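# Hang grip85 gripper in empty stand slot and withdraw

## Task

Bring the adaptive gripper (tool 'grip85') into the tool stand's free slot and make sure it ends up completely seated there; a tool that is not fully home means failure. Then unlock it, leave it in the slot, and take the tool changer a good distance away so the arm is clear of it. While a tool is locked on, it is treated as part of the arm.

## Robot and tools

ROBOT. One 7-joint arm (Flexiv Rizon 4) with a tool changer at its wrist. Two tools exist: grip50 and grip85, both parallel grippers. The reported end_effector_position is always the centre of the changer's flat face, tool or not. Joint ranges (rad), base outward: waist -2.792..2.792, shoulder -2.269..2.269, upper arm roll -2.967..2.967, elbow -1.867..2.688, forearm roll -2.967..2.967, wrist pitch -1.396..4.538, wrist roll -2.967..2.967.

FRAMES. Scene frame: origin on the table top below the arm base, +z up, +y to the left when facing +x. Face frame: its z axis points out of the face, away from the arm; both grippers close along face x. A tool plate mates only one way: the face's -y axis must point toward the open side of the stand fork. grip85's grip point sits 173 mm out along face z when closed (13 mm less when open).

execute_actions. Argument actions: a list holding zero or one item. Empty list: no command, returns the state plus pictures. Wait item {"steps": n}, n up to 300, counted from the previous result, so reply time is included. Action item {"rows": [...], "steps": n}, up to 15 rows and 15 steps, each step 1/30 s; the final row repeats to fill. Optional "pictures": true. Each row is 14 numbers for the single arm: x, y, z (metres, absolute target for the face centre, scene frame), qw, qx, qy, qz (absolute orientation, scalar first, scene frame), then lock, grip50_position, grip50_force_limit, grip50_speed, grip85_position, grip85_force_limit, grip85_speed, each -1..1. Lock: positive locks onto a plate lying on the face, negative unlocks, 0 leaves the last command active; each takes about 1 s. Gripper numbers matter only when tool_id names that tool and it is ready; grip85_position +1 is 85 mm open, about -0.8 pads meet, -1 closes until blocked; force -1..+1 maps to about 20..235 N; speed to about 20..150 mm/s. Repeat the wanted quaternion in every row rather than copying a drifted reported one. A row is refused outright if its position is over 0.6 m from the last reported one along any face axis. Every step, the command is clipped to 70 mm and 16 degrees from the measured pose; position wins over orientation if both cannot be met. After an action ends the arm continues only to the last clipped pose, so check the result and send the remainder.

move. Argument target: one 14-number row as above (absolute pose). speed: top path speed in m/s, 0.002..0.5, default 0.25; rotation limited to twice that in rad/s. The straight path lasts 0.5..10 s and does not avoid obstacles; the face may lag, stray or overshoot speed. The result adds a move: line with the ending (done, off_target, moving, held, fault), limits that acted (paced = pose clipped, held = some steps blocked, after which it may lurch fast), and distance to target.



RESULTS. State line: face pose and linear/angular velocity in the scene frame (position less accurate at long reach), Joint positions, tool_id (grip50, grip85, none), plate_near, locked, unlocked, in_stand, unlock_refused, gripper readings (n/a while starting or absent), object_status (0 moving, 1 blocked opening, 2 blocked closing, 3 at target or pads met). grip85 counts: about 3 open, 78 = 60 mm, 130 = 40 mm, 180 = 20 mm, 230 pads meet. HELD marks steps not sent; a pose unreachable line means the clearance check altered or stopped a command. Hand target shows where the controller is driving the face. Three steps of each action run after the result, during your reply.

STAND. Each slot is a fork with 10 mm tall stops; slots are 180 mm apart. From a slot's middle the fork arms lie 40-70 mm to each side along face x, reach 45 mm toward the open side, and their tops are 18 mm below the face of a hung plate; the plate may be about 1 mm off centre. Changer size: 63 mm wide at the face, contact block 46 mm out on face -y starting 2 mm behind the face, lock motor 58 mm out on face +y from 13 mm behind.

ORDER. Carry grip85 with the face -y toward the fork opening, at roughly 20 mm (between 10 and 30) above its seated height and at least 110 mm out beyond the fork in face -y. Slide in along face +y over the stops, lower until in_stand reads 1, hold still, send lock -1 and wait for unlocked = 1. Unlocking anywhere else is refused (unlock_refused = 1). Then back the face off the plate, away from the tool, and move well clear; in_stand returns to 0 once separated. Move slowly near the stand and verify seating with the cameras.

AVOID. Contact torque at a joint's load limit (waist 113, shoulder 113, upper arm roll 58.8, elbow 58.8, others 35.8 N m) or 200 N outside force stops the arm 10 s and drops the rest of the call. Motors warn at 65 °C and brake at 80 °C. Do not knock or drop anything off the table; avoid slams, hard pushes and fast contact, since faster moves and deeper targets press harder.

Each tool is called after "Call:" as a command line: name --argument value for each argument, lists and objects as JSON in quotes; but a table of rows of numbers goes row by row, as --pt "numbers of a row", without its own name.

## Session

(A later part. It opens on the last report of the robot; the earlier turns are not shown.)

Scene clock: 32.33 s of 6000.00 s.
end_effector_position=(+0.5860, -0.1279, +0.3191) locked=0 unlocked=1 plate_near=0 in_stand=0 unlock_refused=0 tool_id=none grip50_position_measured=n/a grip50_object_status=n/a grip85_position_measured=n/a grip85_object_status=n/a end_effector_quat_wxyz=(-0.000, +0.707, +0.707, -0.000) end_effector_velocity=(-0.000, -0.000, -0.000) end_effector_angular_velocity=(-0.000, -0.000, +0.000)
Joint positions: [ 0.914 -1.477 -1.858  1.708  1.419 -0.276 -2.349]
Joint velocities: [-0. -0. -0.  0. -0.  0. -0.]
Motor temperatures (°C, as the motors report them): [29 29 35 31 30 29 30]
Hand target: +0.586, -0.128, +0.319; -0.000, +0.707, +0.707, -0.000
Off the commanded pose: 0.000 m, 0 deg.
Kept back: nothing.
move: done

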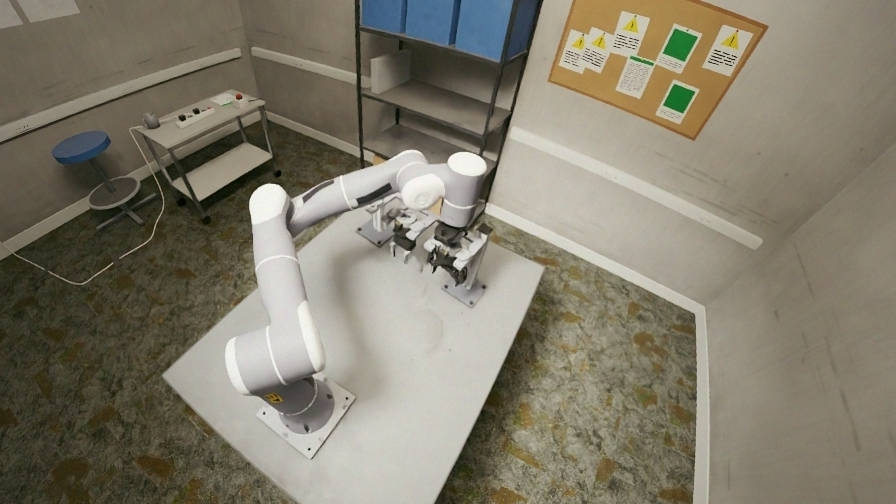

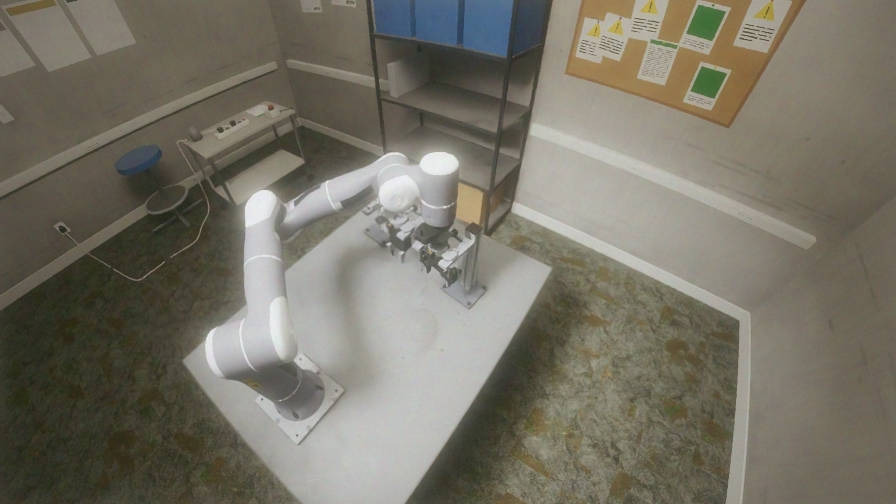

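Call:
move --target '[0.584,-0.126,0.3125,0,0.7071,0.7071,0,0,1,0,0,1,0,0]' --speed 0.01

Call:
zoom_image --camera "cam_head_right" --region '[340,150,480,270]'

Scene clock: 33.50 s of 6000.00 s.
end_effector_position=(+0.5841, -0.1261, +0.3130) locked=0 unlocked=1 plate_near=0 in_stand=0 unlock_refused=0 tool_id=none grip50_position_measured=n/a grip50_object_status=n/a grip85_position_measured=n/a grip85_object_status=n/a end_effector_quat_wxyz=(+0.000, +0.707, +0.707, -0.000) end_effector_velocity=(-0.000, -0.000, +0.000) end_effector_angular_velocity=(-0.000, -0.001, -0.000)
Joint positions: [ 0.922 -1.486 -1.852  1.72   1.426 -0.269 -2.35 ]
Joint velocities: [ 0.     0.     0.     0.001 -0.     0.001 -0.   ]
Motor temperatures (°C, as the motors report them): [29 29 35 31 30 29 30]
Hand target: +0.584, -0.126, +0.313; +0.000, +0.707, +0.707, +0.000
Off the commanded pose: 0.000 m, 0 deg.
Kept back: nothing.
move: done

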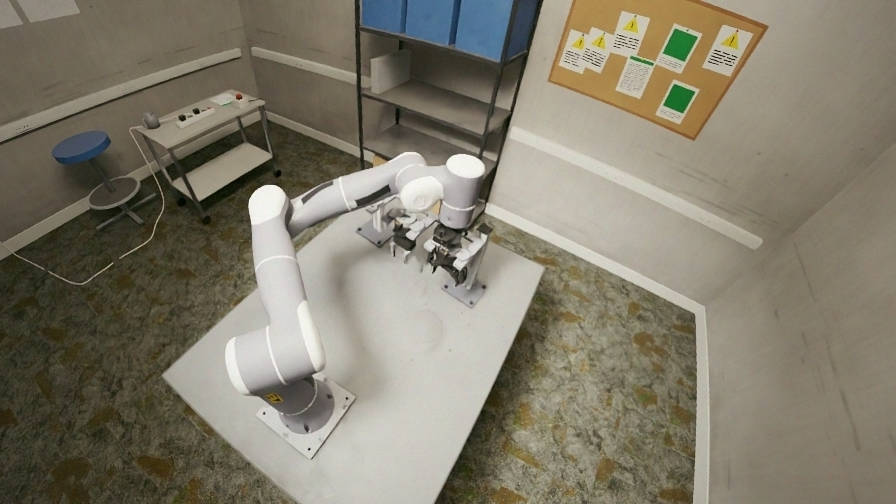

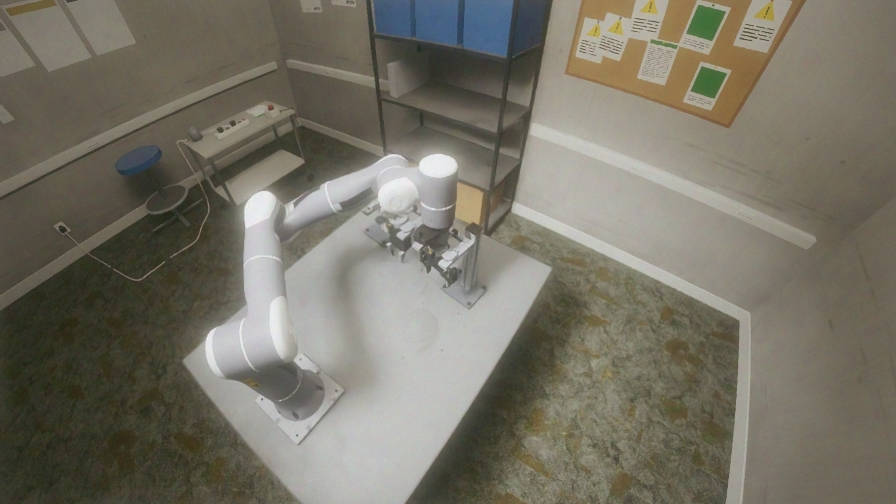

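Region (340, 150, 480, 270) of cam_head_right's 896x504 image, scaled by 3.600, with more detail than that image has; it fills the top 432 rows of this view, and the rest is white.

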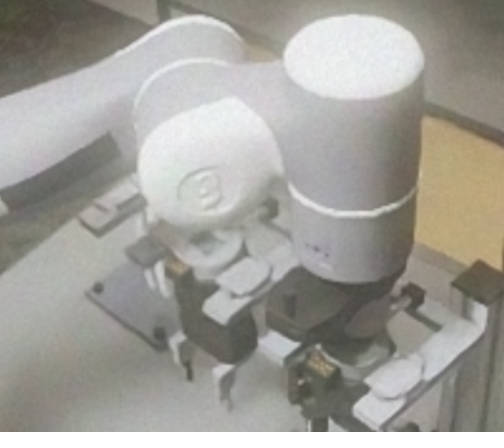

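Call:
move --target '[0.565,-0.14,0.322,0,0.7071,0.7071,0,0,1,0,0,1,0,0]' --speed 0.03

Call:
zoom_image --camera "cam_head_left" --region '[420,210,480,270]'

Call:
zoom_image --camera "cam_head_right" --region '[405,210,465,270]'

Scene clock: 34.80 s of 6000.00 s.
end_effector_position=(+0.5651, -0.1400, +0.3219) locked=0 unlocked=1 plate_near=0 in_stand=0 unlock_refused=0 tool_id=none grip50_position_measured=n/a grip50_object_status=n/a grip85_position_measured=n/a grip85_object_status=n/a end_effector_quat_wxyz=(+0.000, +0.707, +0.707, -0.000) end_effector_velocity=(-0.000, -0.000, +0.000) end_effector_angular_velocity=(-0.000, -0.000, +0.001)
Joint positions: [ 0.918 -1.476 -1.872  1.758  1.402 -0.281 -2.398]
Joint velocities: [ 0.     0.    -0.     0.    -0.    -0.    -0.001]
Motor temperatures (°C, as the motors report them): [29 29 36 31 30 29 30]
Hand target: +0.565, -0.140, +0.322; -0.000, +0.707, +0.707, -0.000
Off the commanded pose: 0.000 m, 0 deg.
Kept back: nothing.
move: done

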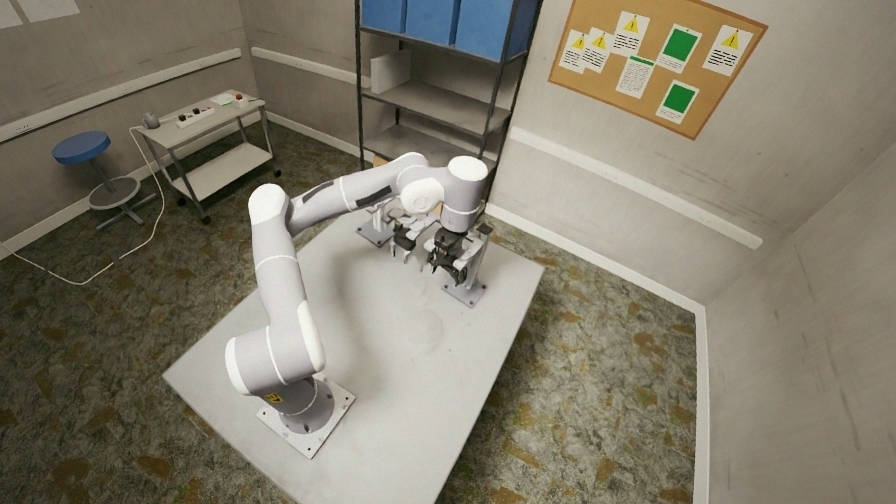

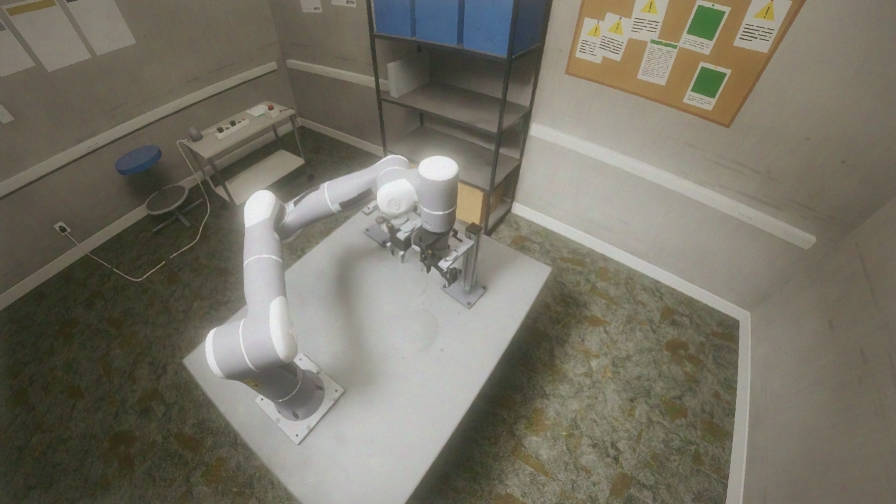

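Region (420, 210, 480, 270) of cam_head_left's 896x504 image, scaled by 8.400, with more detail than that image has.

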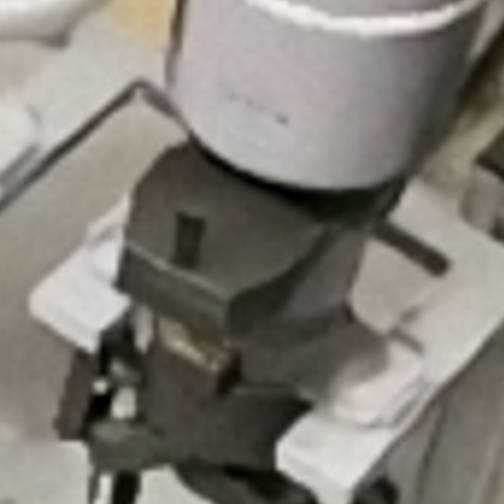

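Region (405, 210, 465, 270) of cam_head_right's 896x504 image, scaled by 8.400, with more detail than that image has.

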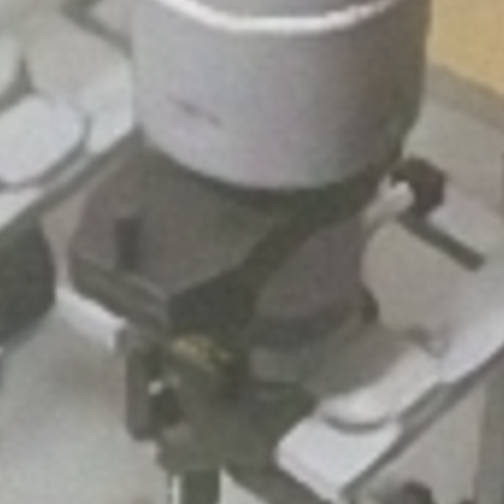

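Call:
move --target '[0.565,-0.14,0.3115,0,0.7071,0.7071,0,0,1,0,0,1,0,0]' --speed 0.01

Call:
zoom_image --camera "cam_head_left" --region '[430,225,470,265]'

Call:
zoom_image --camera "cam_head_right" --region '[415,225,455,265]'

Scene clock: 36.30 s of 6000.00 s.
end_effector_position=(+0.5650, -0.1401, +0.3119) locked=0 unlocked=1 plate_near=0 in_stand=0 unlock_refused=0 tool_id=none grip50_position_measured=n/a grip50_object_status=n/a grip85_position_measured=n/a grip85_object_status=n/a end_effector_quat_wxyz=(+0.000, +0.707, +0.707, -0.000) end_effector_velocity=(+0.000, -0.000, +0.000) end_effector_angular_velocity=(-0.001, -0.001, +0.000)
Joint positions: [ 0.92  -1.489 -1.858  1.766  1.416 -0.269 -2.399]
Joint velocities: [-0.     0.     0.     0.    -0.     0.001 -0.   ]
Motor temperatures (°C, as the motors report them): [29 29 36 31 30 29 30]
Hand target: +0.565, -0.140, +0.312; +0.000, +0.707, +0.707, -0.000
Off the commanded pose: 0.000 m, 0 deg.
Kept back: nothing.
move: done

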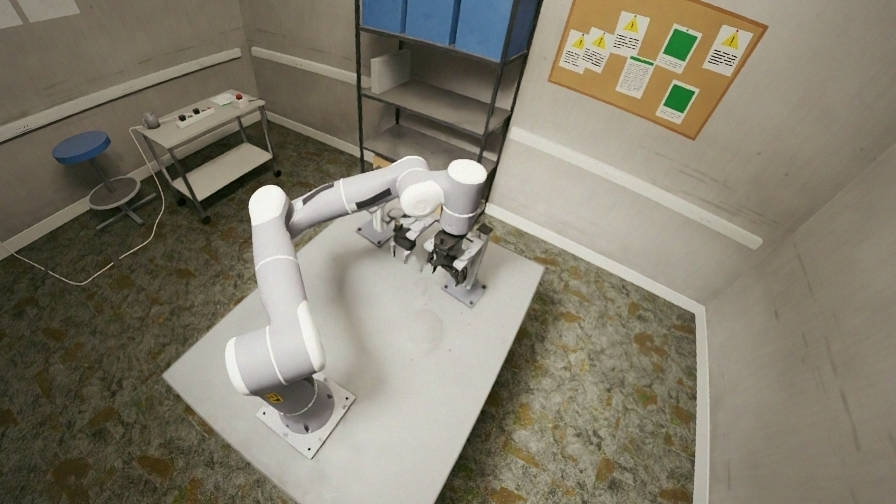

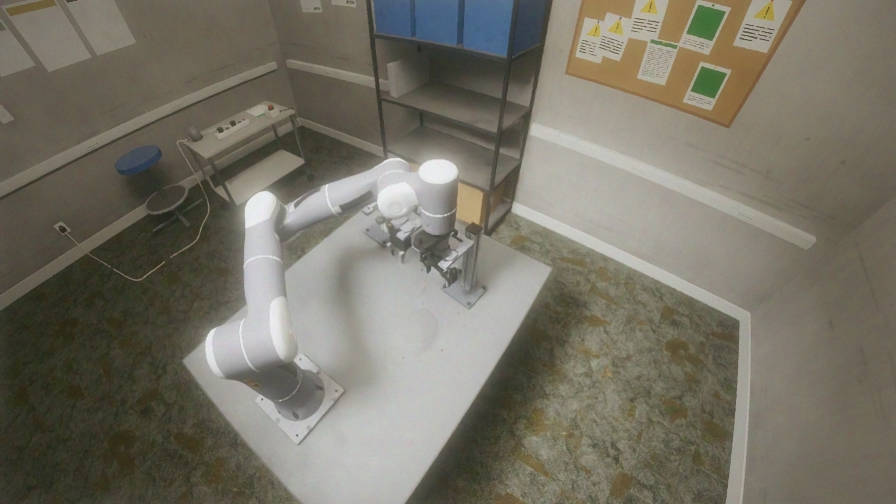

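Region (430, 225, 470, 265) of cam_head_left's 896x504 image, scaled by 12.600, with more detail than that image has.

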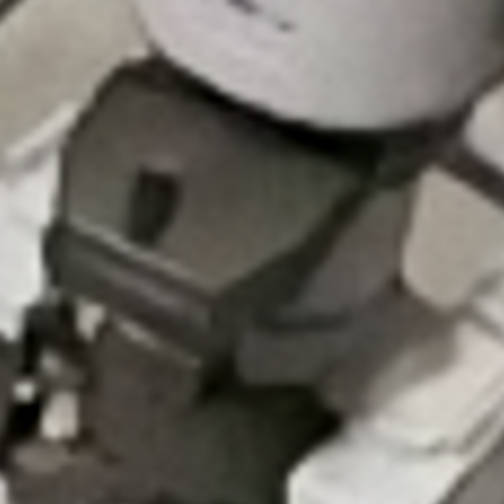

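Region (415, 225, 455, 265) of cam_head_right's 896x504 image, scaled by 12.600, with more detail than that image has.

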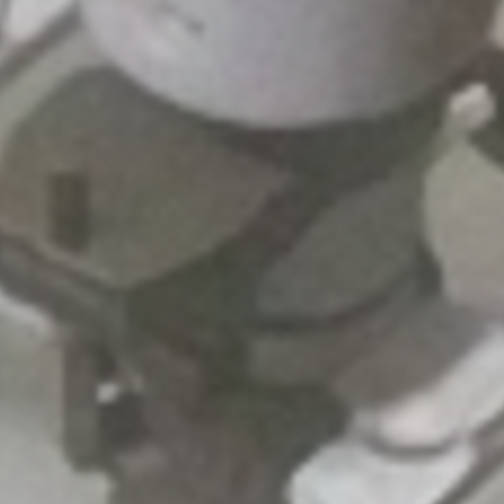

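Call:
move --target '[0.565,-0.14,0.325,0,0.7071,0.7071,0,0,1,0,0,1,0,0]' --speed 0.05

Call:
move --target '[0.46,-0.195,0.32,0,0.7071,0.7071,0,0,1,0,0,1,0,0]'

Call:
move --target '[0.47,-0.195,0.288,0,0.7071,0.7071,0,0,1,0,0,1,0,0]' --speed 0.05

Call:
move --target '[0.483,-0.195,0.288,0,0.7071,0.7071,0,0,1,0,0,1,0,0]' --speed 0.015

Call:
zoom_image --camera "cam_head_left" --region '[420,220,500,300]'

Scene clock: 37.23 s of 6000.00 s.
end_effector_position=(+0.5650, -0.1399, +0.3248) locked=0 unlocked=1 plate_near=0 in_stand=0 unlock_refused=0 tool_id=none grip50_position_measured=n/a grip50_object_status=n/a grip85_position_measured=n/a grip85_object_status=n/a end_effector_quat_wxyz=(+0.000, +0.707, +0.707, +0.000) end_effector_velocity=(+0.000, +0.000, +0.000) end_effector_angular_velocity=(-0.000, +0.000, +0.001)
Joint positions: [ 0.918 -1.473 -1.876  1.756  1.398 -0.284 -2.399]
Joint velocities: [-0.     0.     0.    -0.001 -0.    -0.    -0.   ]
Motor temperatures (°C, as the motors report them): [29 29 36 31 30 29 30]
Hand target: +0.565, -0.140, +0.325; -0.000, +0.707, +0.707, +0.000
Off the commanded pose: 0.000 m, 0 deg.
Kept back: nothing.
move: done

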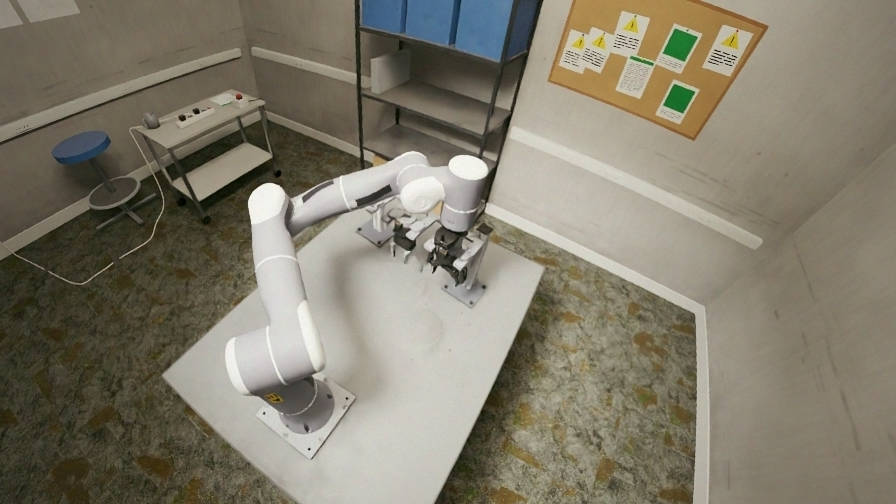

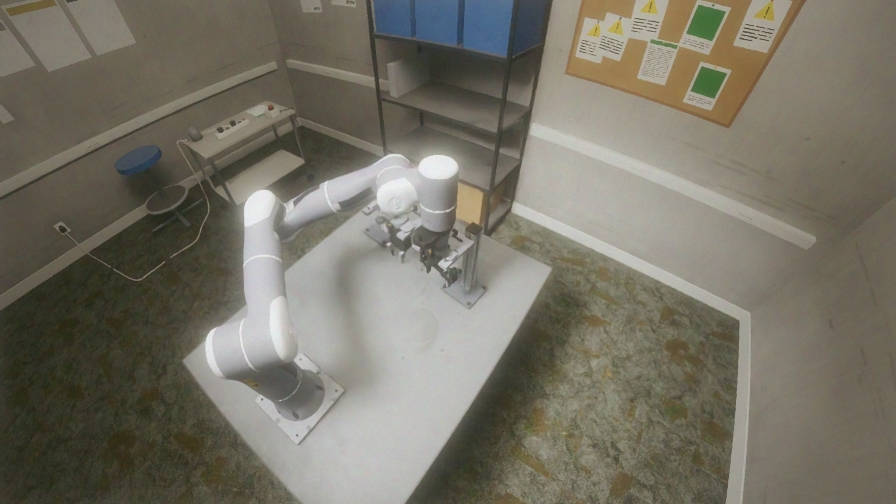

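Scene clock: 38.10 s of 6000.00 s.
end_effector_position=(+0.4600, -0.1951, +0.3199) locked=0 unlocked=1 plate_near=0 in_stand=0 unlock_refused=0 tool_id=none grip50_position_measured=n/a grip50_object_status=n/a grip85_position_measured=n/a grip85_object_status=n/a end_effector_quat_wxyz=(-0.000, +0.707, +0.707, -0.000) end_effector_velocity=(+0.000, +0.000, +0.000) end_effector_angular_velocity=(-0.000, +0.000, +0.001)
Joint positions: [ 0.911 -1.49  -1.917  1.988  1.333 -0.283 -2.646]
Joint velocities: [ 0.    -0.    -0.    -0.     0.    -0.    -0.001]
Motor temperatures (°C, as the motors report them): [29 29 37 31 30 29 30]
Hand target: +0.460, -0.195, +0.320; -0.000, +0.707, +0.707, -0.000
Off the commanded pose: 0.000 m, 0 deg.
Kept back: nothing.
move: done

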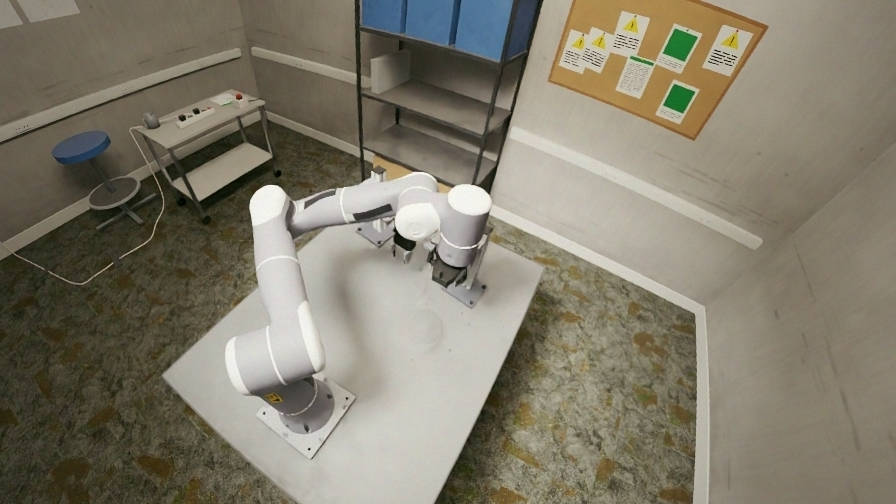

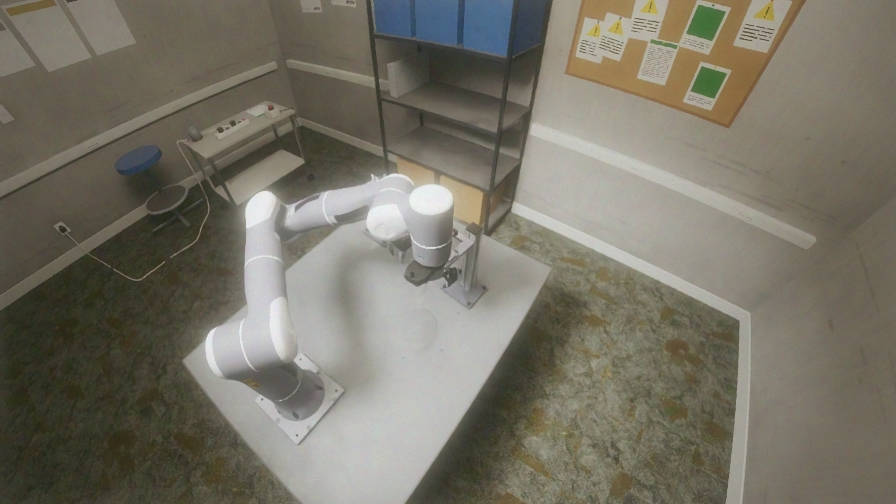

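Scene clock: 39.03 s of 6000.00 s.
end_effector_position=(+0.4700, -0.1950, +0.2882) locked=0 unlocked=1 plate_near=0 in_stand=0 unlock_refused=0 tool_id=none grip50_position_measured=n/a grip50_object_status=n/a grip85_position_measured=n/a grip85_object_status=n/a end_effector_quat_wxyz=(-0.000, +0.707, +0.707, +0.000) end_effector_velocity=(+0.000, +0.000, -0.000) end_effector_angular_velocity=(+0.000, -0.000, +0.001)
Joint positions: [ 0.908 -1.528 -1.858  1.986  1.396 -0.246 -2.626]
Joint velocities: [ 0.    -0.     0.    -0.     0.001  0.    -0.   ]
Motor temperatures (°C, as the motors report them): [29 29 37 31 31 29 30]
Hand target: +0.470, -0.195, +0.288; +0.000, +0.707, +0.707, -0.000
Off the commanded pose: 0.000 m, 0 deg.
Kept back: nothing.
move: done

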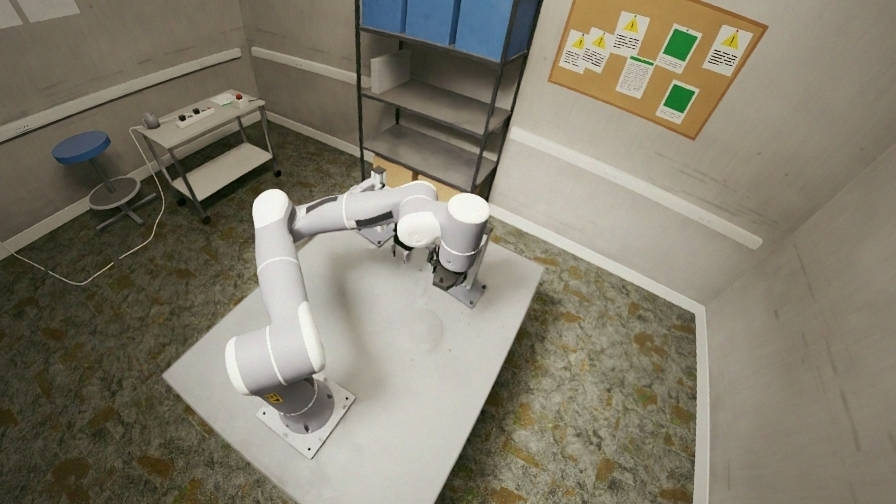

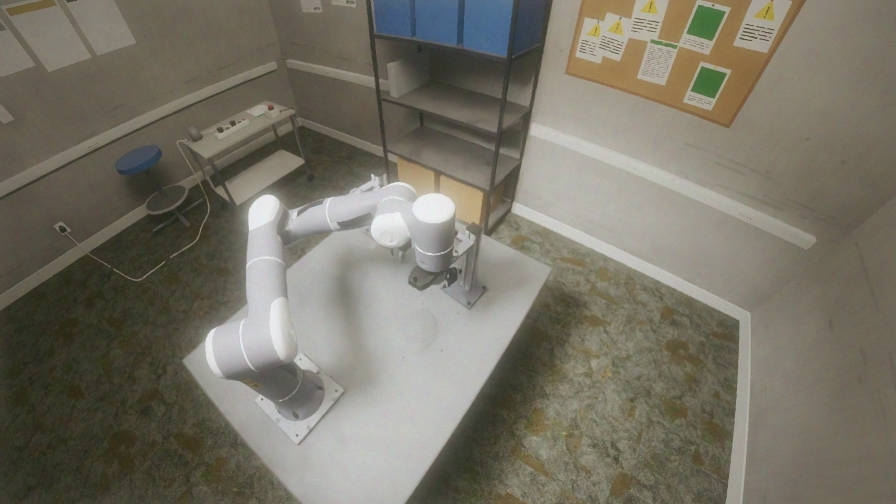

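Scene clock: 40.13 s of 6000.00 s.
end_effector_position=(+0.4829, -0.1950, +0.2881) locked=0 unlocked=1 plate_near=0 in_stand=0 unlock_refused=0 tool_id=none grip50_position_measured=n/a grip50_object_status=n/a grip85_position_measured=n/a grip85_object_status=n/a end_effector_quat_wxyz=(-0.000, +0.707, +0.707, -0.000) end_effector_velocity=(+0.000, -0.000, -0.000) end_effector_angular_velocity=(+0.000, +0.000, -0.000)
Joint positions: [ 0.896 -1.527 -1.853  1.953  1.406 -0.246 -2.604]
Joint velocities: [-0.    -0.     0.001 -0.001  0.     0.     0.001]
Motor temperatures (°C, as the motors report them): [29 29 37 31 31 29 30]
Hand target: +0.483, -0.195, +0.288; +0.000, +0.707, +0.707, +0.000
Off the commanded pose: 0.000 m, 0 deg.
Kept back: nothing.
move: done

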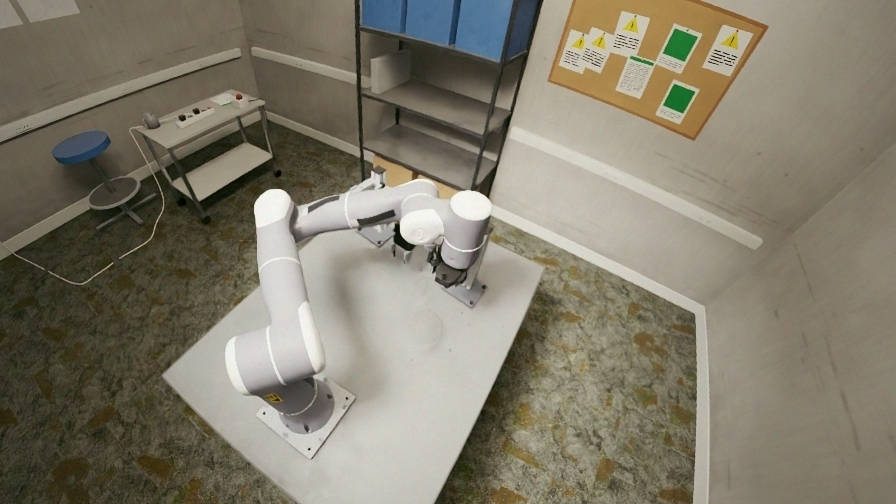

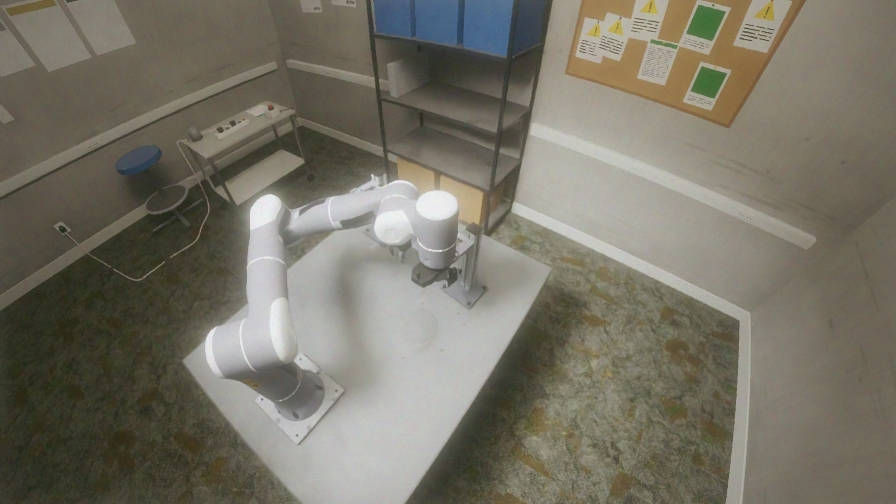

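Region (420, 220, 500, 300) of cam_head_left's 896x504 image, scaled by 6.300, with more detail than that image has.

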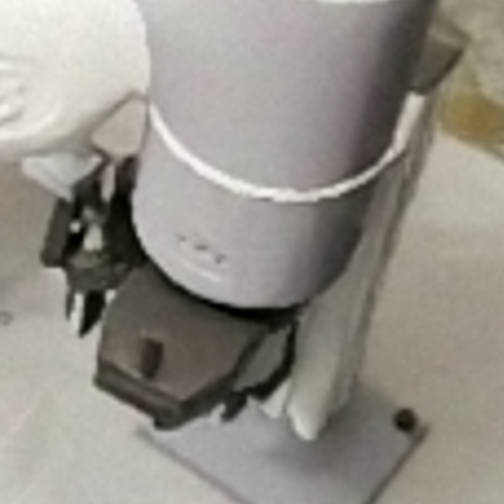

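Call:
execute_actions --actions '[{"rows":[[0.487,-0.195,0.288,0,0.7071,0.7071,0,0,1,0,0,1,0,0]]}]'

Scene clock: 40.57 s of 6000.00 s.
end_effector_position=(+0.4869, -0.1950, +0.2881) locked=0 unlocked=1 plate_near=0 in_stand=0 unlock_refused=0 tool_id=none grip50_position_measured=n/a grip50_object_status=n/a grip85_position_measured=n/a grip85_object_status=n/a end_effector_quat_wxyz=(+0.000, +0.707, +0.707, -0.000) end_effector_velocity=(-0.000, -0.000, +0.000) end_effector_angular_velocity=(-0.000, -0.001, +0.000)
Joint positions: [ 0.892 -1.527 -1.851  1.943  1.409 -0.246 -2.598]
Joint velocities: [ 0.  0. -0.  0.  0.  0. -0.]
Motor temperatures (°C, as the motors report them): [29 29 37 31 31 29 30]
Steps of this call (step 1: nothing new was sent; steps 2 to 13: the first 12 steps of this action). Readings (end_effector_position | what the end effector reports):
2: (+0.4832, -0.1950, +0.2881) | locked=0 unlocked=1 plate_near=0 in_stand=0 unlock_refused=0 tool_id=none grip50_position_measured=n/a grip50_object_status=n/a grip85_position_measured=n/a grip85_object_status=n/a
3: (+0.4848, -0.1951, +0.2880) | locked=0 unlocked=1 plate_near=0 in_stand=0 unlock_refused=0 tool_id=none grip50_position_measured=n/a grip50_object_status=n/a grip85_position_measured=n/a grip85_object_status=n/a
5: (+0.4867, -0.1949, +0.2880) | locked=0 unlocked=1 plate_near=0 in_stand=0 unlock_refused=0 tool_id=none grip50_position_measured=n/a grip50_object_status=n/a grip85_position_measured=n/a grip85_object_status=n/a
9: (+0.4869, -0.1950, +0.2881) | locked=0 unlocked=1 plate_near=0 in_stand=0 unlock_refused=0 tool_id=none grip50_position_measured=n/a grip50_object_status=n/a grip85_position_measured=n/a grip85_object_status=n/a
13: the state above

Call:
execute_actions --actions '[{"rows":[[0.490,-0.195,0.288,0,0.7071,0.7071,0,0,1,0,0,1,0,0]],"steps":10}]'

Scene clock: 40.90 s of 6000.00 s.
end_effector_position=(+0.4899, -0.1950, +0.2881) locked=0 unlocked=1 plate_near=0 in_stand=0 unlock_refused=0 tool_id=none grip50_position_measured=n/a grip50_object_status=n/a grip85_position_measured=n/a grip85_object_status=n/a end_effector_quat_wxyz=(-0.000, +0.707, +0.707, -0.000) end_effector_velocity=(+0.000, -0.000, -0.000) end_effector_angular_velocity=(+0.000, -0.000, -0.001)
Joint positions: [ 0.889 -1.527 -1.85   1.935  1.411 -0.246 -2.593]
Joint velocities: [-0.001 -0.     0.    -0.001  0.001  0.     0.001]
Motor temperatures (°C, as the motors report them): [29 29 37 31 31 29 30]
Off your previous action's commanded pose: 0.000 m, 0 deg at its last step (step 3 of this call).
Steps of this call (steps 1 to 3: the last 3 steps of your previous action; steps 4 to 10: the first 7 steps of this action). Readings (end_effector_position | what the end effector reports):
4: (+0.4872, -0.1950, +0.2881) | locked=0 unlocked=1 plate_near=0 in_stand=0 unlock_refused=0 tool_id=none grip50_position_measured=n/a grip50_object_status=n/a grip85_position_measured=n/a grip85_object_status=n/a
5: (+0.4884, -0.1951, +0.2881) | locked=0 unlocked=1 plate_near=0 in_stand=0 unlock_refused=0 tool_id=none grip50_position_measured=n/a grip50_object_status=n/a grip85_position_measured=n/a grip85_object_status=n/a
7: (+0.4898, -0.1949, +0.2880) | locked=0 unlocked=1 plate_near=0 in_stand=0 unlock_refused=0 tool_id=none grip50_position_measured=n/a grip50_object_status=n/a grip85_position_measured=n/a grip85_object_status=n/a
10: the state above

Call:
execute_actions --actions '[{"rows":[[0.493,-0.195,0.288,0,0.7071,0.7071,0,0,1,0,0,1,0,0]],"steps":10}]'

Scene clock: 41.23 s of 6000.00 s.
end_effector_position=(+0.4908, -0.1956, +0.2881) locked=0 unlocked=1 plate_near=0 in_stand=0 unlock_refused=0 tool_id=none grip50_position_measured=n/a grip50_object_status=n/a grip85_position_measured=n/a grip85_object_status=n/a end_effector_quat_wxyz=(-0.001, +0.708, +0.706, -0.001) end_effector_velocity=(-0.000, -0.000, -0.000) end_effector_angular_velocity=(+0.000, +0.001, -0.001)
Joint positions: [ 0.886 -1.526 -1.849  1.931  1.409 -0.247 -2.588]
Joint velocities: [-0.     0.001  0.001 -0.    -0.001  0.     0.001]
Motor temperatures (°C, as the motors report them): [29 29 37 31 31 29 30]
Off your previous action's commanded pose: 0.000 m, 0 deg at its last step (step 3 of this call).
Steps of this call (steps 1 to 3: the last 3 steps of your previous action; steps 4 to 10: the first 7 steps of this action). Readings (end_effector_position | what the end effector reports):
4: (+0.4902, -0.1950, +0.2881) | locked=0 unlocked=1 plate_near=0 in_stand=0 unlock_refused=0 tool_id=none grip50_position_measured=n/a grip50_object_status=n/a grip85_position_measured=n/a grip85_object_status=n/a
5: (+0.4909, -0.1951, +0.2880) | locked=0 unlocked=1 plate_near=0 in_stand=0 unlock_refused=0 tool_id=none grip50_position_measured=n/a grip50_object_status=n/a grip85_position_measured=n/a grip85_object_status=n/a
7: (+0.4908, -0.1955, +0.2881) | locked=0 unlocked=1 plate_near=0 in_stand=0 unlock_refused=0 tool_id=none grip50_position_measured=n/a grip50_object_status=n/a grip85_position_measured=n/a grip85_object_status=n/a
10: the state above

Call:
execute_actions --actions '[{"rows":[[0.48,-0.195,0.288,0,0.7071,0.7071,0,0,1,0,0,1,0,0],[0.48,-0.195,0.288,0,0.7071,0.7071,0,0,1,0,0,1,0,0],[0.48,-0.205,0.288,0,0.7071,0.7071,0,0,1,0,0,1,0,0],[0.48,-0.22,0.288,0,0.7071,0.7071,0,0,1,0,0,1,0,0],[0.48,-0.235,0.288,0,0.7071,0.7071,0,0,1,0,0,1,0,0],[0.48,-0.252,0.288,0,0.7071,0.7071,0,0,1,0,0,1,0,0]]}]'

Call:
execute_actions --actions '[{"rows":[[0.49,-0.252,0.288,0,0.7071,0.7071,0,0,1,0,0,1,0,0],[0.50,-0.252,0.288,0,0.7071,0.7071,0,0,1,0,0,1,0,0],[0.51,-0.252,0.288,0,0.7071,0.7071,0,0,1,0,0,1,0,0],[0.52,-0.252,0.288,0,0.7071,0.7071,0,0,1,0,0,1,0,0],[0.53,-0.252,0.288,0,0.7071,0.7071,0,0,1,0,0,1,0,0]]}]'

Call:
execute_actions --actions '[{"rows":[[0.53,-0.249,0.288,0,0.7071,0.7071,0,0,1,0,0,1,0,0],[0.53,-0.247,0.288,0,0.7071,0.7071,0,0,1,0,0,1,0,0],[0.53,-0.245,0.288,0,0.7071,0.7071,0,0,1,0,0,1,0,0],[0.53,-0.243,0.288,0,0.7071,0.7071,0,0,1,0,0,1,0,0],[0.53,-0.241,0.288,0,0.7071,0.7071,0,0,1,0,0,1,0,0]]}]'

Scene clock: 41.83 s of 6000.00 s.
end_effector_position=(+0.4788, -0.2521, +0.2882) locked=0 unlocked=1 plate_near=0 in_stand=0 unlock_refused=0 tool_id=none grip50_position_measured=n/a grip50_object_status=n/a grip85_position_measured=n/a grip85_object_status=n/a end_effector_quat_wxyz=(+0.000, +0.708, +0.706, -0.000) end_effector_velocity=(+0.020, -0.036, -0.005) end_effector_angular_velocity=(+0.010, +0.006, +0.005)
Joint positions: [ 0.761 -1.52  -1.841  1.898  1.416 -0.239 -2.682]
Joint velocities: [-0.108  0.006  0.026 -0.099  0.026  0.002 -0.01 ]
Motor temperatures (°C, as the motors report them): [29 29 37 31 31 29 30]
Off your previous action's commanded pose: 0.002 m, 0 deg at its last step (step 3 of this call).
Steps of this call (steps 1 to 3: the last 3 steps of your previous action; steps 4 to 6: nothing new was sent; steps 7 to 18: the first 12 steps of this action). Readings (end_effector_position | what the end effector reports):
7: (+0.4906, -0.1955, +0.2881) | locked=0 unlocked=1 plate_near=0 in_stand=0 unlock_refused=0 tool_id=none grip50_position_measured=n/a grip50_object_status=n/a grip85_position_measured=n/a grip85_object_status=n/a
8: (+0.4888, -0.1951, +0.2881) | locked=0 unlocked=1 plate_near=0 in_stand=0 unlock_refused=0 tool_id=none grip50_position_measured=n/a grip50_object_status=n/a grip85_position_measured=n/a grip85_object_status=n/a
10: (+0.4823, -0.1969, +0.2878) | locked=0 unlocked=1 plate_near=0 in_stand=0 unlock_refused=0 tool_id=none grip50_position_measured=n/a grip50_object_status=n/a grip85_position_measured=n/a grip85_object_status=n/a
14: (+0.4768, -0.2301, +0.2881) | locked=0 unlocked=1 plate_near=0 in_stand=0 unlock_refused=0 tool_id=none grip50_position_measured=n/a grip50_object_status=n/a grip85_position_measured=n/a grip85_object_status=n/a
18: the state above

Scene clock: 42.33 s of 6000.00 s.
end_effector_position=(+0.5300, -0.2518, +0.2880) locked=0 unlocked=1 plate_near=0 in_stand=0 unlock_refused=0 tool_id=none grip50_position_measured=n/a grip50_object_status=n/a grip85_position_measured=n/a grip85_object_status=n/a end_effector_quat_wxyz=(+0.000, +0.707, +0.707, -0.000) end_effector_velocity=(-0.002, -0.004, +0.000) end_effector_angular_velocity=(+0.000, -0.000, -0.008)
Joint positions: [ 0.719 -1.512 -1.82   1.769  1.446 -0.234 -2.593]
Joint velocities: [-0.007  0.    -0.     0.    -0.    -0.    -0.   ]
Motor temperatures (°C, as the motors report them): [29 29 37 31 31 29 30]
Off your previous action's commanded pose: 0.000 m, 0 deg at its last step (step 3 of this call).
Steps of this call (steps 1 to 3: the last 3 steps of your previous action; steps 4 to 15: the first 12 steps of this action). Readings (end_effector_position | what the end effector reports):
4: (+0.4803, -0.2521, +0.2881) | locked=0 unlocked=1 plate_near=0 in_stand=0 unlock_refused=0 tool_id=none grip50_position_measured=n/a grip50_object_status=n/a grip85_position_measured=n/a grip85_object_status=n/a
5: (+0.4832, -0.2523, +0.2881) | locked=0 unlocked=1 plate_near=0 in_stand=0 unlock_refused=0 tool_id=none grip50_position_measured=n/a grip50_object_status=n/a grip85_position_measured=n/a grip85_object_status=n/a
7: (+0.4964, -0.2516, +0.2881) | locked=0 unlocked=1 plate_near=0 in_stand=0 unlock_refused=0 tool_id=none grip50_position_measured=n/a grip50_object_status=n/a grip85_position_measured=n/a grip85_object_status=n/a
11: (+0.5251, -0.2506, +0.2882) | locked=0 unlocked=1 plate_near=0 in_stand=0 unlock_refused=0 tool_id=none grip50_position_measured=n/a grip50_object_status=n/a grip85_position_measured=n/a grip85_object_status=n/a
15: the state above

Scene clock: 42.83 s of 6000.00 s.
end_effector_position=(+0.5301, -0.2410, +0.2879) locked=0 unlocked=1 plate_near=0 in_stand=0 unlock_refused=0 tool_id=none grip50_position_measured=n/a grip50_object_status=n/a grip85_position_measured=n/a grip85_object_status=n/a end_effector_quat_wxyz=(+0.000, +0.707, +0.707, +0.000) end_effector_velocity=(-0.000, -0.000, +0.000) end_effector_angular_velocity=(-0.000, +0.000, -0.001)
Joint positions: [ 0.743 -1.513 -1.822  1.782  1.444 -0.235 -2.581]
Joint velocities: [-0.     0.    -0.     0.001 -0.001 -0.     0.   ]
Motor temperatures (°C, as the motors report them): [29 29 38 31 31 29 30]
Off your previous action's commanded pose: 0.000 m, 0 deg at its last step (step 3 of this call).
Steps of this call (steps 1 to 3: the last 3 steps of your previous action; steps 4 to 15: the first 12 steps of this action). Readings (end_effector_position | what the end effector reports):
4: (+0.5300, -0.2516, +0.2880) | locked=0 unlocked=1 plate_near=0 in_stand=0 unlock_refused=0 tool_id=none grip50_position_measured=n/a grip50_object_status=n/a grip85_position_measured=n/a grip85_object_status=n/a
5: (+0.5298, -0.2504, +0.2880) | locked=0 unlocked=1 plate_near=0 in_stand=0 unlock_refused=0 tool_id=none grip50_position_measured=n/a grip50_object_status=n/a grip85_position_measured=n/a grip85_object_status=n/a
7: (+0.5300, -0.2467, +0.2880) | locked=0 unlocked=1 plate_near=0 in_stand=0 unlock_refused=0 tool_id=none grip50_position_measured=n/a grip50_object_status=n/a grip85_position_measured=n/a grip85_object_status=n/a
11: (+0.5303, -0.2411, +0.2880) | locked=0 unlocked=1 plate_near=0 in_stand=0 unlock_refused=0 tool_id=none grip50_position_measured=n/a grip50_object_status=n/a grip85_position_measured=n/a grip85_object_status=n/a
15: the state above

Call:
execute_actions --actions '[{"rows":[[0.53,-0.238,0.288,0,0.7071,0.7071,0,0,1,0,0,1,0,0]],"steps":10}]'

Scene clock: 43.17 s of 6000.00 s.
end_effector_position=(+0.5301, -0.2380, +0.2879) locked=0 unlocked=1 plate_near=0 in_stand=0 unlock_refused=0 tool_id=none grip50_position_measured=n/a grip50_object_status=n/a grip85_position_measured=n/a grip85_object_status=n/a end_effector_quat_wxyz=(+0.000, +0.707, +0.707, +0.000) end_effector_velocity=(-0.001, -0.000, +0.000) end_effector_angular_velocity=(-0.000, +0.000, -0.002)
Joint positions: [ 0.75  -1.513 -1.822  1.785  1.443 -0.235 -2.578]
Joint velocities: [ 0.    -0.    -0.     0.002 -0.001 -0.     0.001]
Motor temperatures (°C, as the motors report them): [29 29 38 31 31 29 30]
Off your previous action's commanded pose: 0.000 m, 0 deg at its last step (step 3 of this call).
Steps of this call (steps 1 to 3: the last 3 steps of your previous action; steps 4 to 10: the first 7 steps of this action). Readings (end_effector_position | what the end effector reports):
4: (+0.5300, -0.2407, +0.2879) | locked=0 unlocked=1 plate_near=0 in_stand=0 unlock_refused=0 tool_id=none grip50_position_measured=n/a grip50_object_status=n/a grip85_position_measured=n/a grip85_object_status=n/a
5: (+0.5298, -0.2396, +0.2879) | locked=0 unlocked=1 plate_near=0 in_stand=0 unlock_refused=0 tool_id=none grip50_position_measured=n/a grip50_object_status=n/a grip85_position_measured=n/a grip85_object_status=n/a
7: (+0.5302, -0.2382, +0.2880) | locked=0 unlocked=1 plate_near=0 in_stand=0 unlock_refused=0 tool_id=none grip50_position_measured=n/a grip50_object_status=n/a grip85_position_measured=n/a grip85_object_status=n/a
10: the state above

Call:
execute_actions --actions '[{"rows":[[0.53,-0.235,0.288,0,0.7071,0.7071,0,0,1,0,0,1,0,0]],"steps":10}]'

Scene clock: 43.50 s of 6000.00 s.
end_effector_position=(+0.5301, -0.2350, +0.2879) locked=0 unlocked=1 plate_near=0 in_stand=0 unlock_refused=0 tool_id=none grip50_position_measured=n/a grip50_object_status=n/a grip85_position_measured=n/a grip85_object_status=n/a end_effector_quat_wxyz=(+0.000, +0.707, +0.707, +0.000) end_effector_velocity=(-0.001, -0.000, +0.000) end_effector_angular_velocity=(-0.000, +0.000, -0.002)
Joint positions: [ 0.757 -1.513 -1.823  1.789  1.442 -0.235 -2.575]
Joint velocities: [ 0.     0.    -0.     0.001 -0.001 -0.     0.001]
Motor temperatures (°C, as the motors report them): [29 29 38 31 31 29 30]
Off your previous action's commanded pose: 0.000 m, 0 deg at its last step (step 3 of this call).
Steps of this call (steps 1 to 3: the last 3 steps of your previous action; steps 4 to 10: the first 7 steps of this action). Readings (end_effector_position | what the end effector reports):
4: (+0.5301, -0.2377, +0.2880) | locked=0 unlocked=1 plate_near=0 in_stand=0 unlock_refused=0 tool_id=none grip50_position_measured=n/a grip50_object_status=n/a grip85_position_measured=n/a grip85_object_status=n/a
5: (+0.5299, -0.2366, +0.2879) | locked=0 unlocked=1 plate_near=0 in_stand=0 unlock_refused=0 tool_id=none grip50_position_measured=n/a grip50_object_status=n/a grip85_position_measured=n/a grip85_object_status=n/a
7: (+0.5302, -0.2352, +0.2880) | locked=0 unlocked=1 plate_near=0 in_stand=0 unlock_refused=0 tool_id=none grip50_position_measured=n/a grip50_object_status=n/a grip85_position_measured=n/a grip85_object_status=n/a
10: the state above

Call:
execute_actions --actions '[{"rows":[[0.53,-0.232,0.288,0,0.7071,0.7071,0,0,1,0,0,1,0,0]],"steps":10}]'

Scene clock: 43.83 s of 6000.00 s.
end_effector_position=(+0.5301, -0.2320, +0.2879) locked=0 unlocked=1 plate_near=0 in_stand=0 unlock_refused=0 tool_id=none grip50_position_measured=n/a grip50_object_status=n/a grip85_position_measured=n/a grip85_object_status=n/a end_effector_quat_wxyz=(+0.000, +0.707, +0.707, +0.000) end_effector_velocity=(-0.001, -0.000, -0.000) end_effector_angular_velocity=(-0.000, +0.001, -0.002)
Joint positions: [ 0.764 -1.513 -1.823  1.792  1.442 -0.235 -2.571]
Joint velocities: [ 0.    -0.    -0.     0.002 -0.001 -0.     0.   ]
Motor temperatures (°C, as the motors report them): [29 29 38 31 31 29 30]
Off your previous action's commanded pose: 0.000 m, 0 deg at its last step (step 3 of this call).
Steps of this call (steps 1 to 3: the last 3 steps of your previous action; steps 4 to 10: the first 7 steps of this action). Readings (end_effector_position | what the end effector reports):
4: (+0.5301, -0.2347, +0.2879) | locked=0 unlocked=1 plate_near=0 in_stand=0 unlock_refused=0 tool_id=none grip50_position_measured=n/a grip50_object_status=n/a grip85_position_measured=n/a grip85_object_status=n/a
5: (+0.5299, -0.2336, +0.2879) | locked=0 unlocked=1 plate_near=0 in_stand=0 unlock_refused=0 tool_id=none grip50_position_measured=n/a grip50_object_status=n/a grip85_position_measured=n/a grip85_object_status=n/a
7: (+0.5302, -0.2321, +0.2880) | locked=0 unlocked=1 plate_near=0 in_stand=0 unlock_refused=0 tool_id=none grip50_position_measured=n/a grip50_object_status=n/a grip85_position_measured=n/a grip85_object_status=n/a
10: the state above

Call:
execute_actions --actions '[{"rows":[[0.53,-0.229,0.288,0,0.7071,0.7071,0,0,1,0,0,1,0,0]],"steps":10}]'

Scene clock: 44.17 s of 6000.00 s.
end_effector_position=(+0.5292, -0.2300, +0.2881) locked=0 unlocked=1 plate_near=0 in_stand=0 unlock_refused=0 tool_id=none grip50_position_measured=n/a grip50_object_status=n/a grip85_position_measured=n/a grip85_object_status=n/a end_effector_quat_wxyz=(+0.000, +0.708, +0.706, -0.000) end_effector_velocity=(-0.000, +0.000, +0.000) end_effector_angular_velocity=(-0.001, +0.000, -0.000)
Joint positions: [ 0.77  -1.514 -1.824  1.796  1.44  -0.235 -2.568]
Joint velocities: [ 0.001  0.     0.     0.001 -0.001  0.001 -0.   ]
Motor temperatures (°C, as the motors report them): [29 29 38 31 31 29 30]
Off your previous action's commanded pose: 0.000 m, 0 deg at its last step (step 3 of this call).
Steps of this call (steps 1 to 3: the last 3 steps of your previous action; steps 4 to 10: the first 7 steps of this action). Readings (end_effector_position | what the end effector reports):
4: (+0.5301, -0.2317, +0.2879) | locked=0 unlocked=1 plate_near=0 in_stand=0 unlock_refused=0 tool_id=none grip50_position_measured=n/a grip50_object_status=n/a grip85_position_measured=n/a grip85_object_status=n/a
5: (+0.5299, -0.2306, +0.2879) | locked=0 unlocked=1 plate_near=0 in_stand=0 unlock_refused=0 tool_id=none grip50_position_measured=n/a grip50_object_status=n/a grip85_position_measured=n/a grip85_object_status=n/a
7: (+0.5293, -0.2301, +0.2881) | locked=0 unlocked=1 plate_near=0 in_stand=0 unlock_refused=0 tool_id=none grip50_position_measured=n/a grip50_object_status=n/a grip85_position_measured=n/a grip85_object_status=n/a
10: the state above


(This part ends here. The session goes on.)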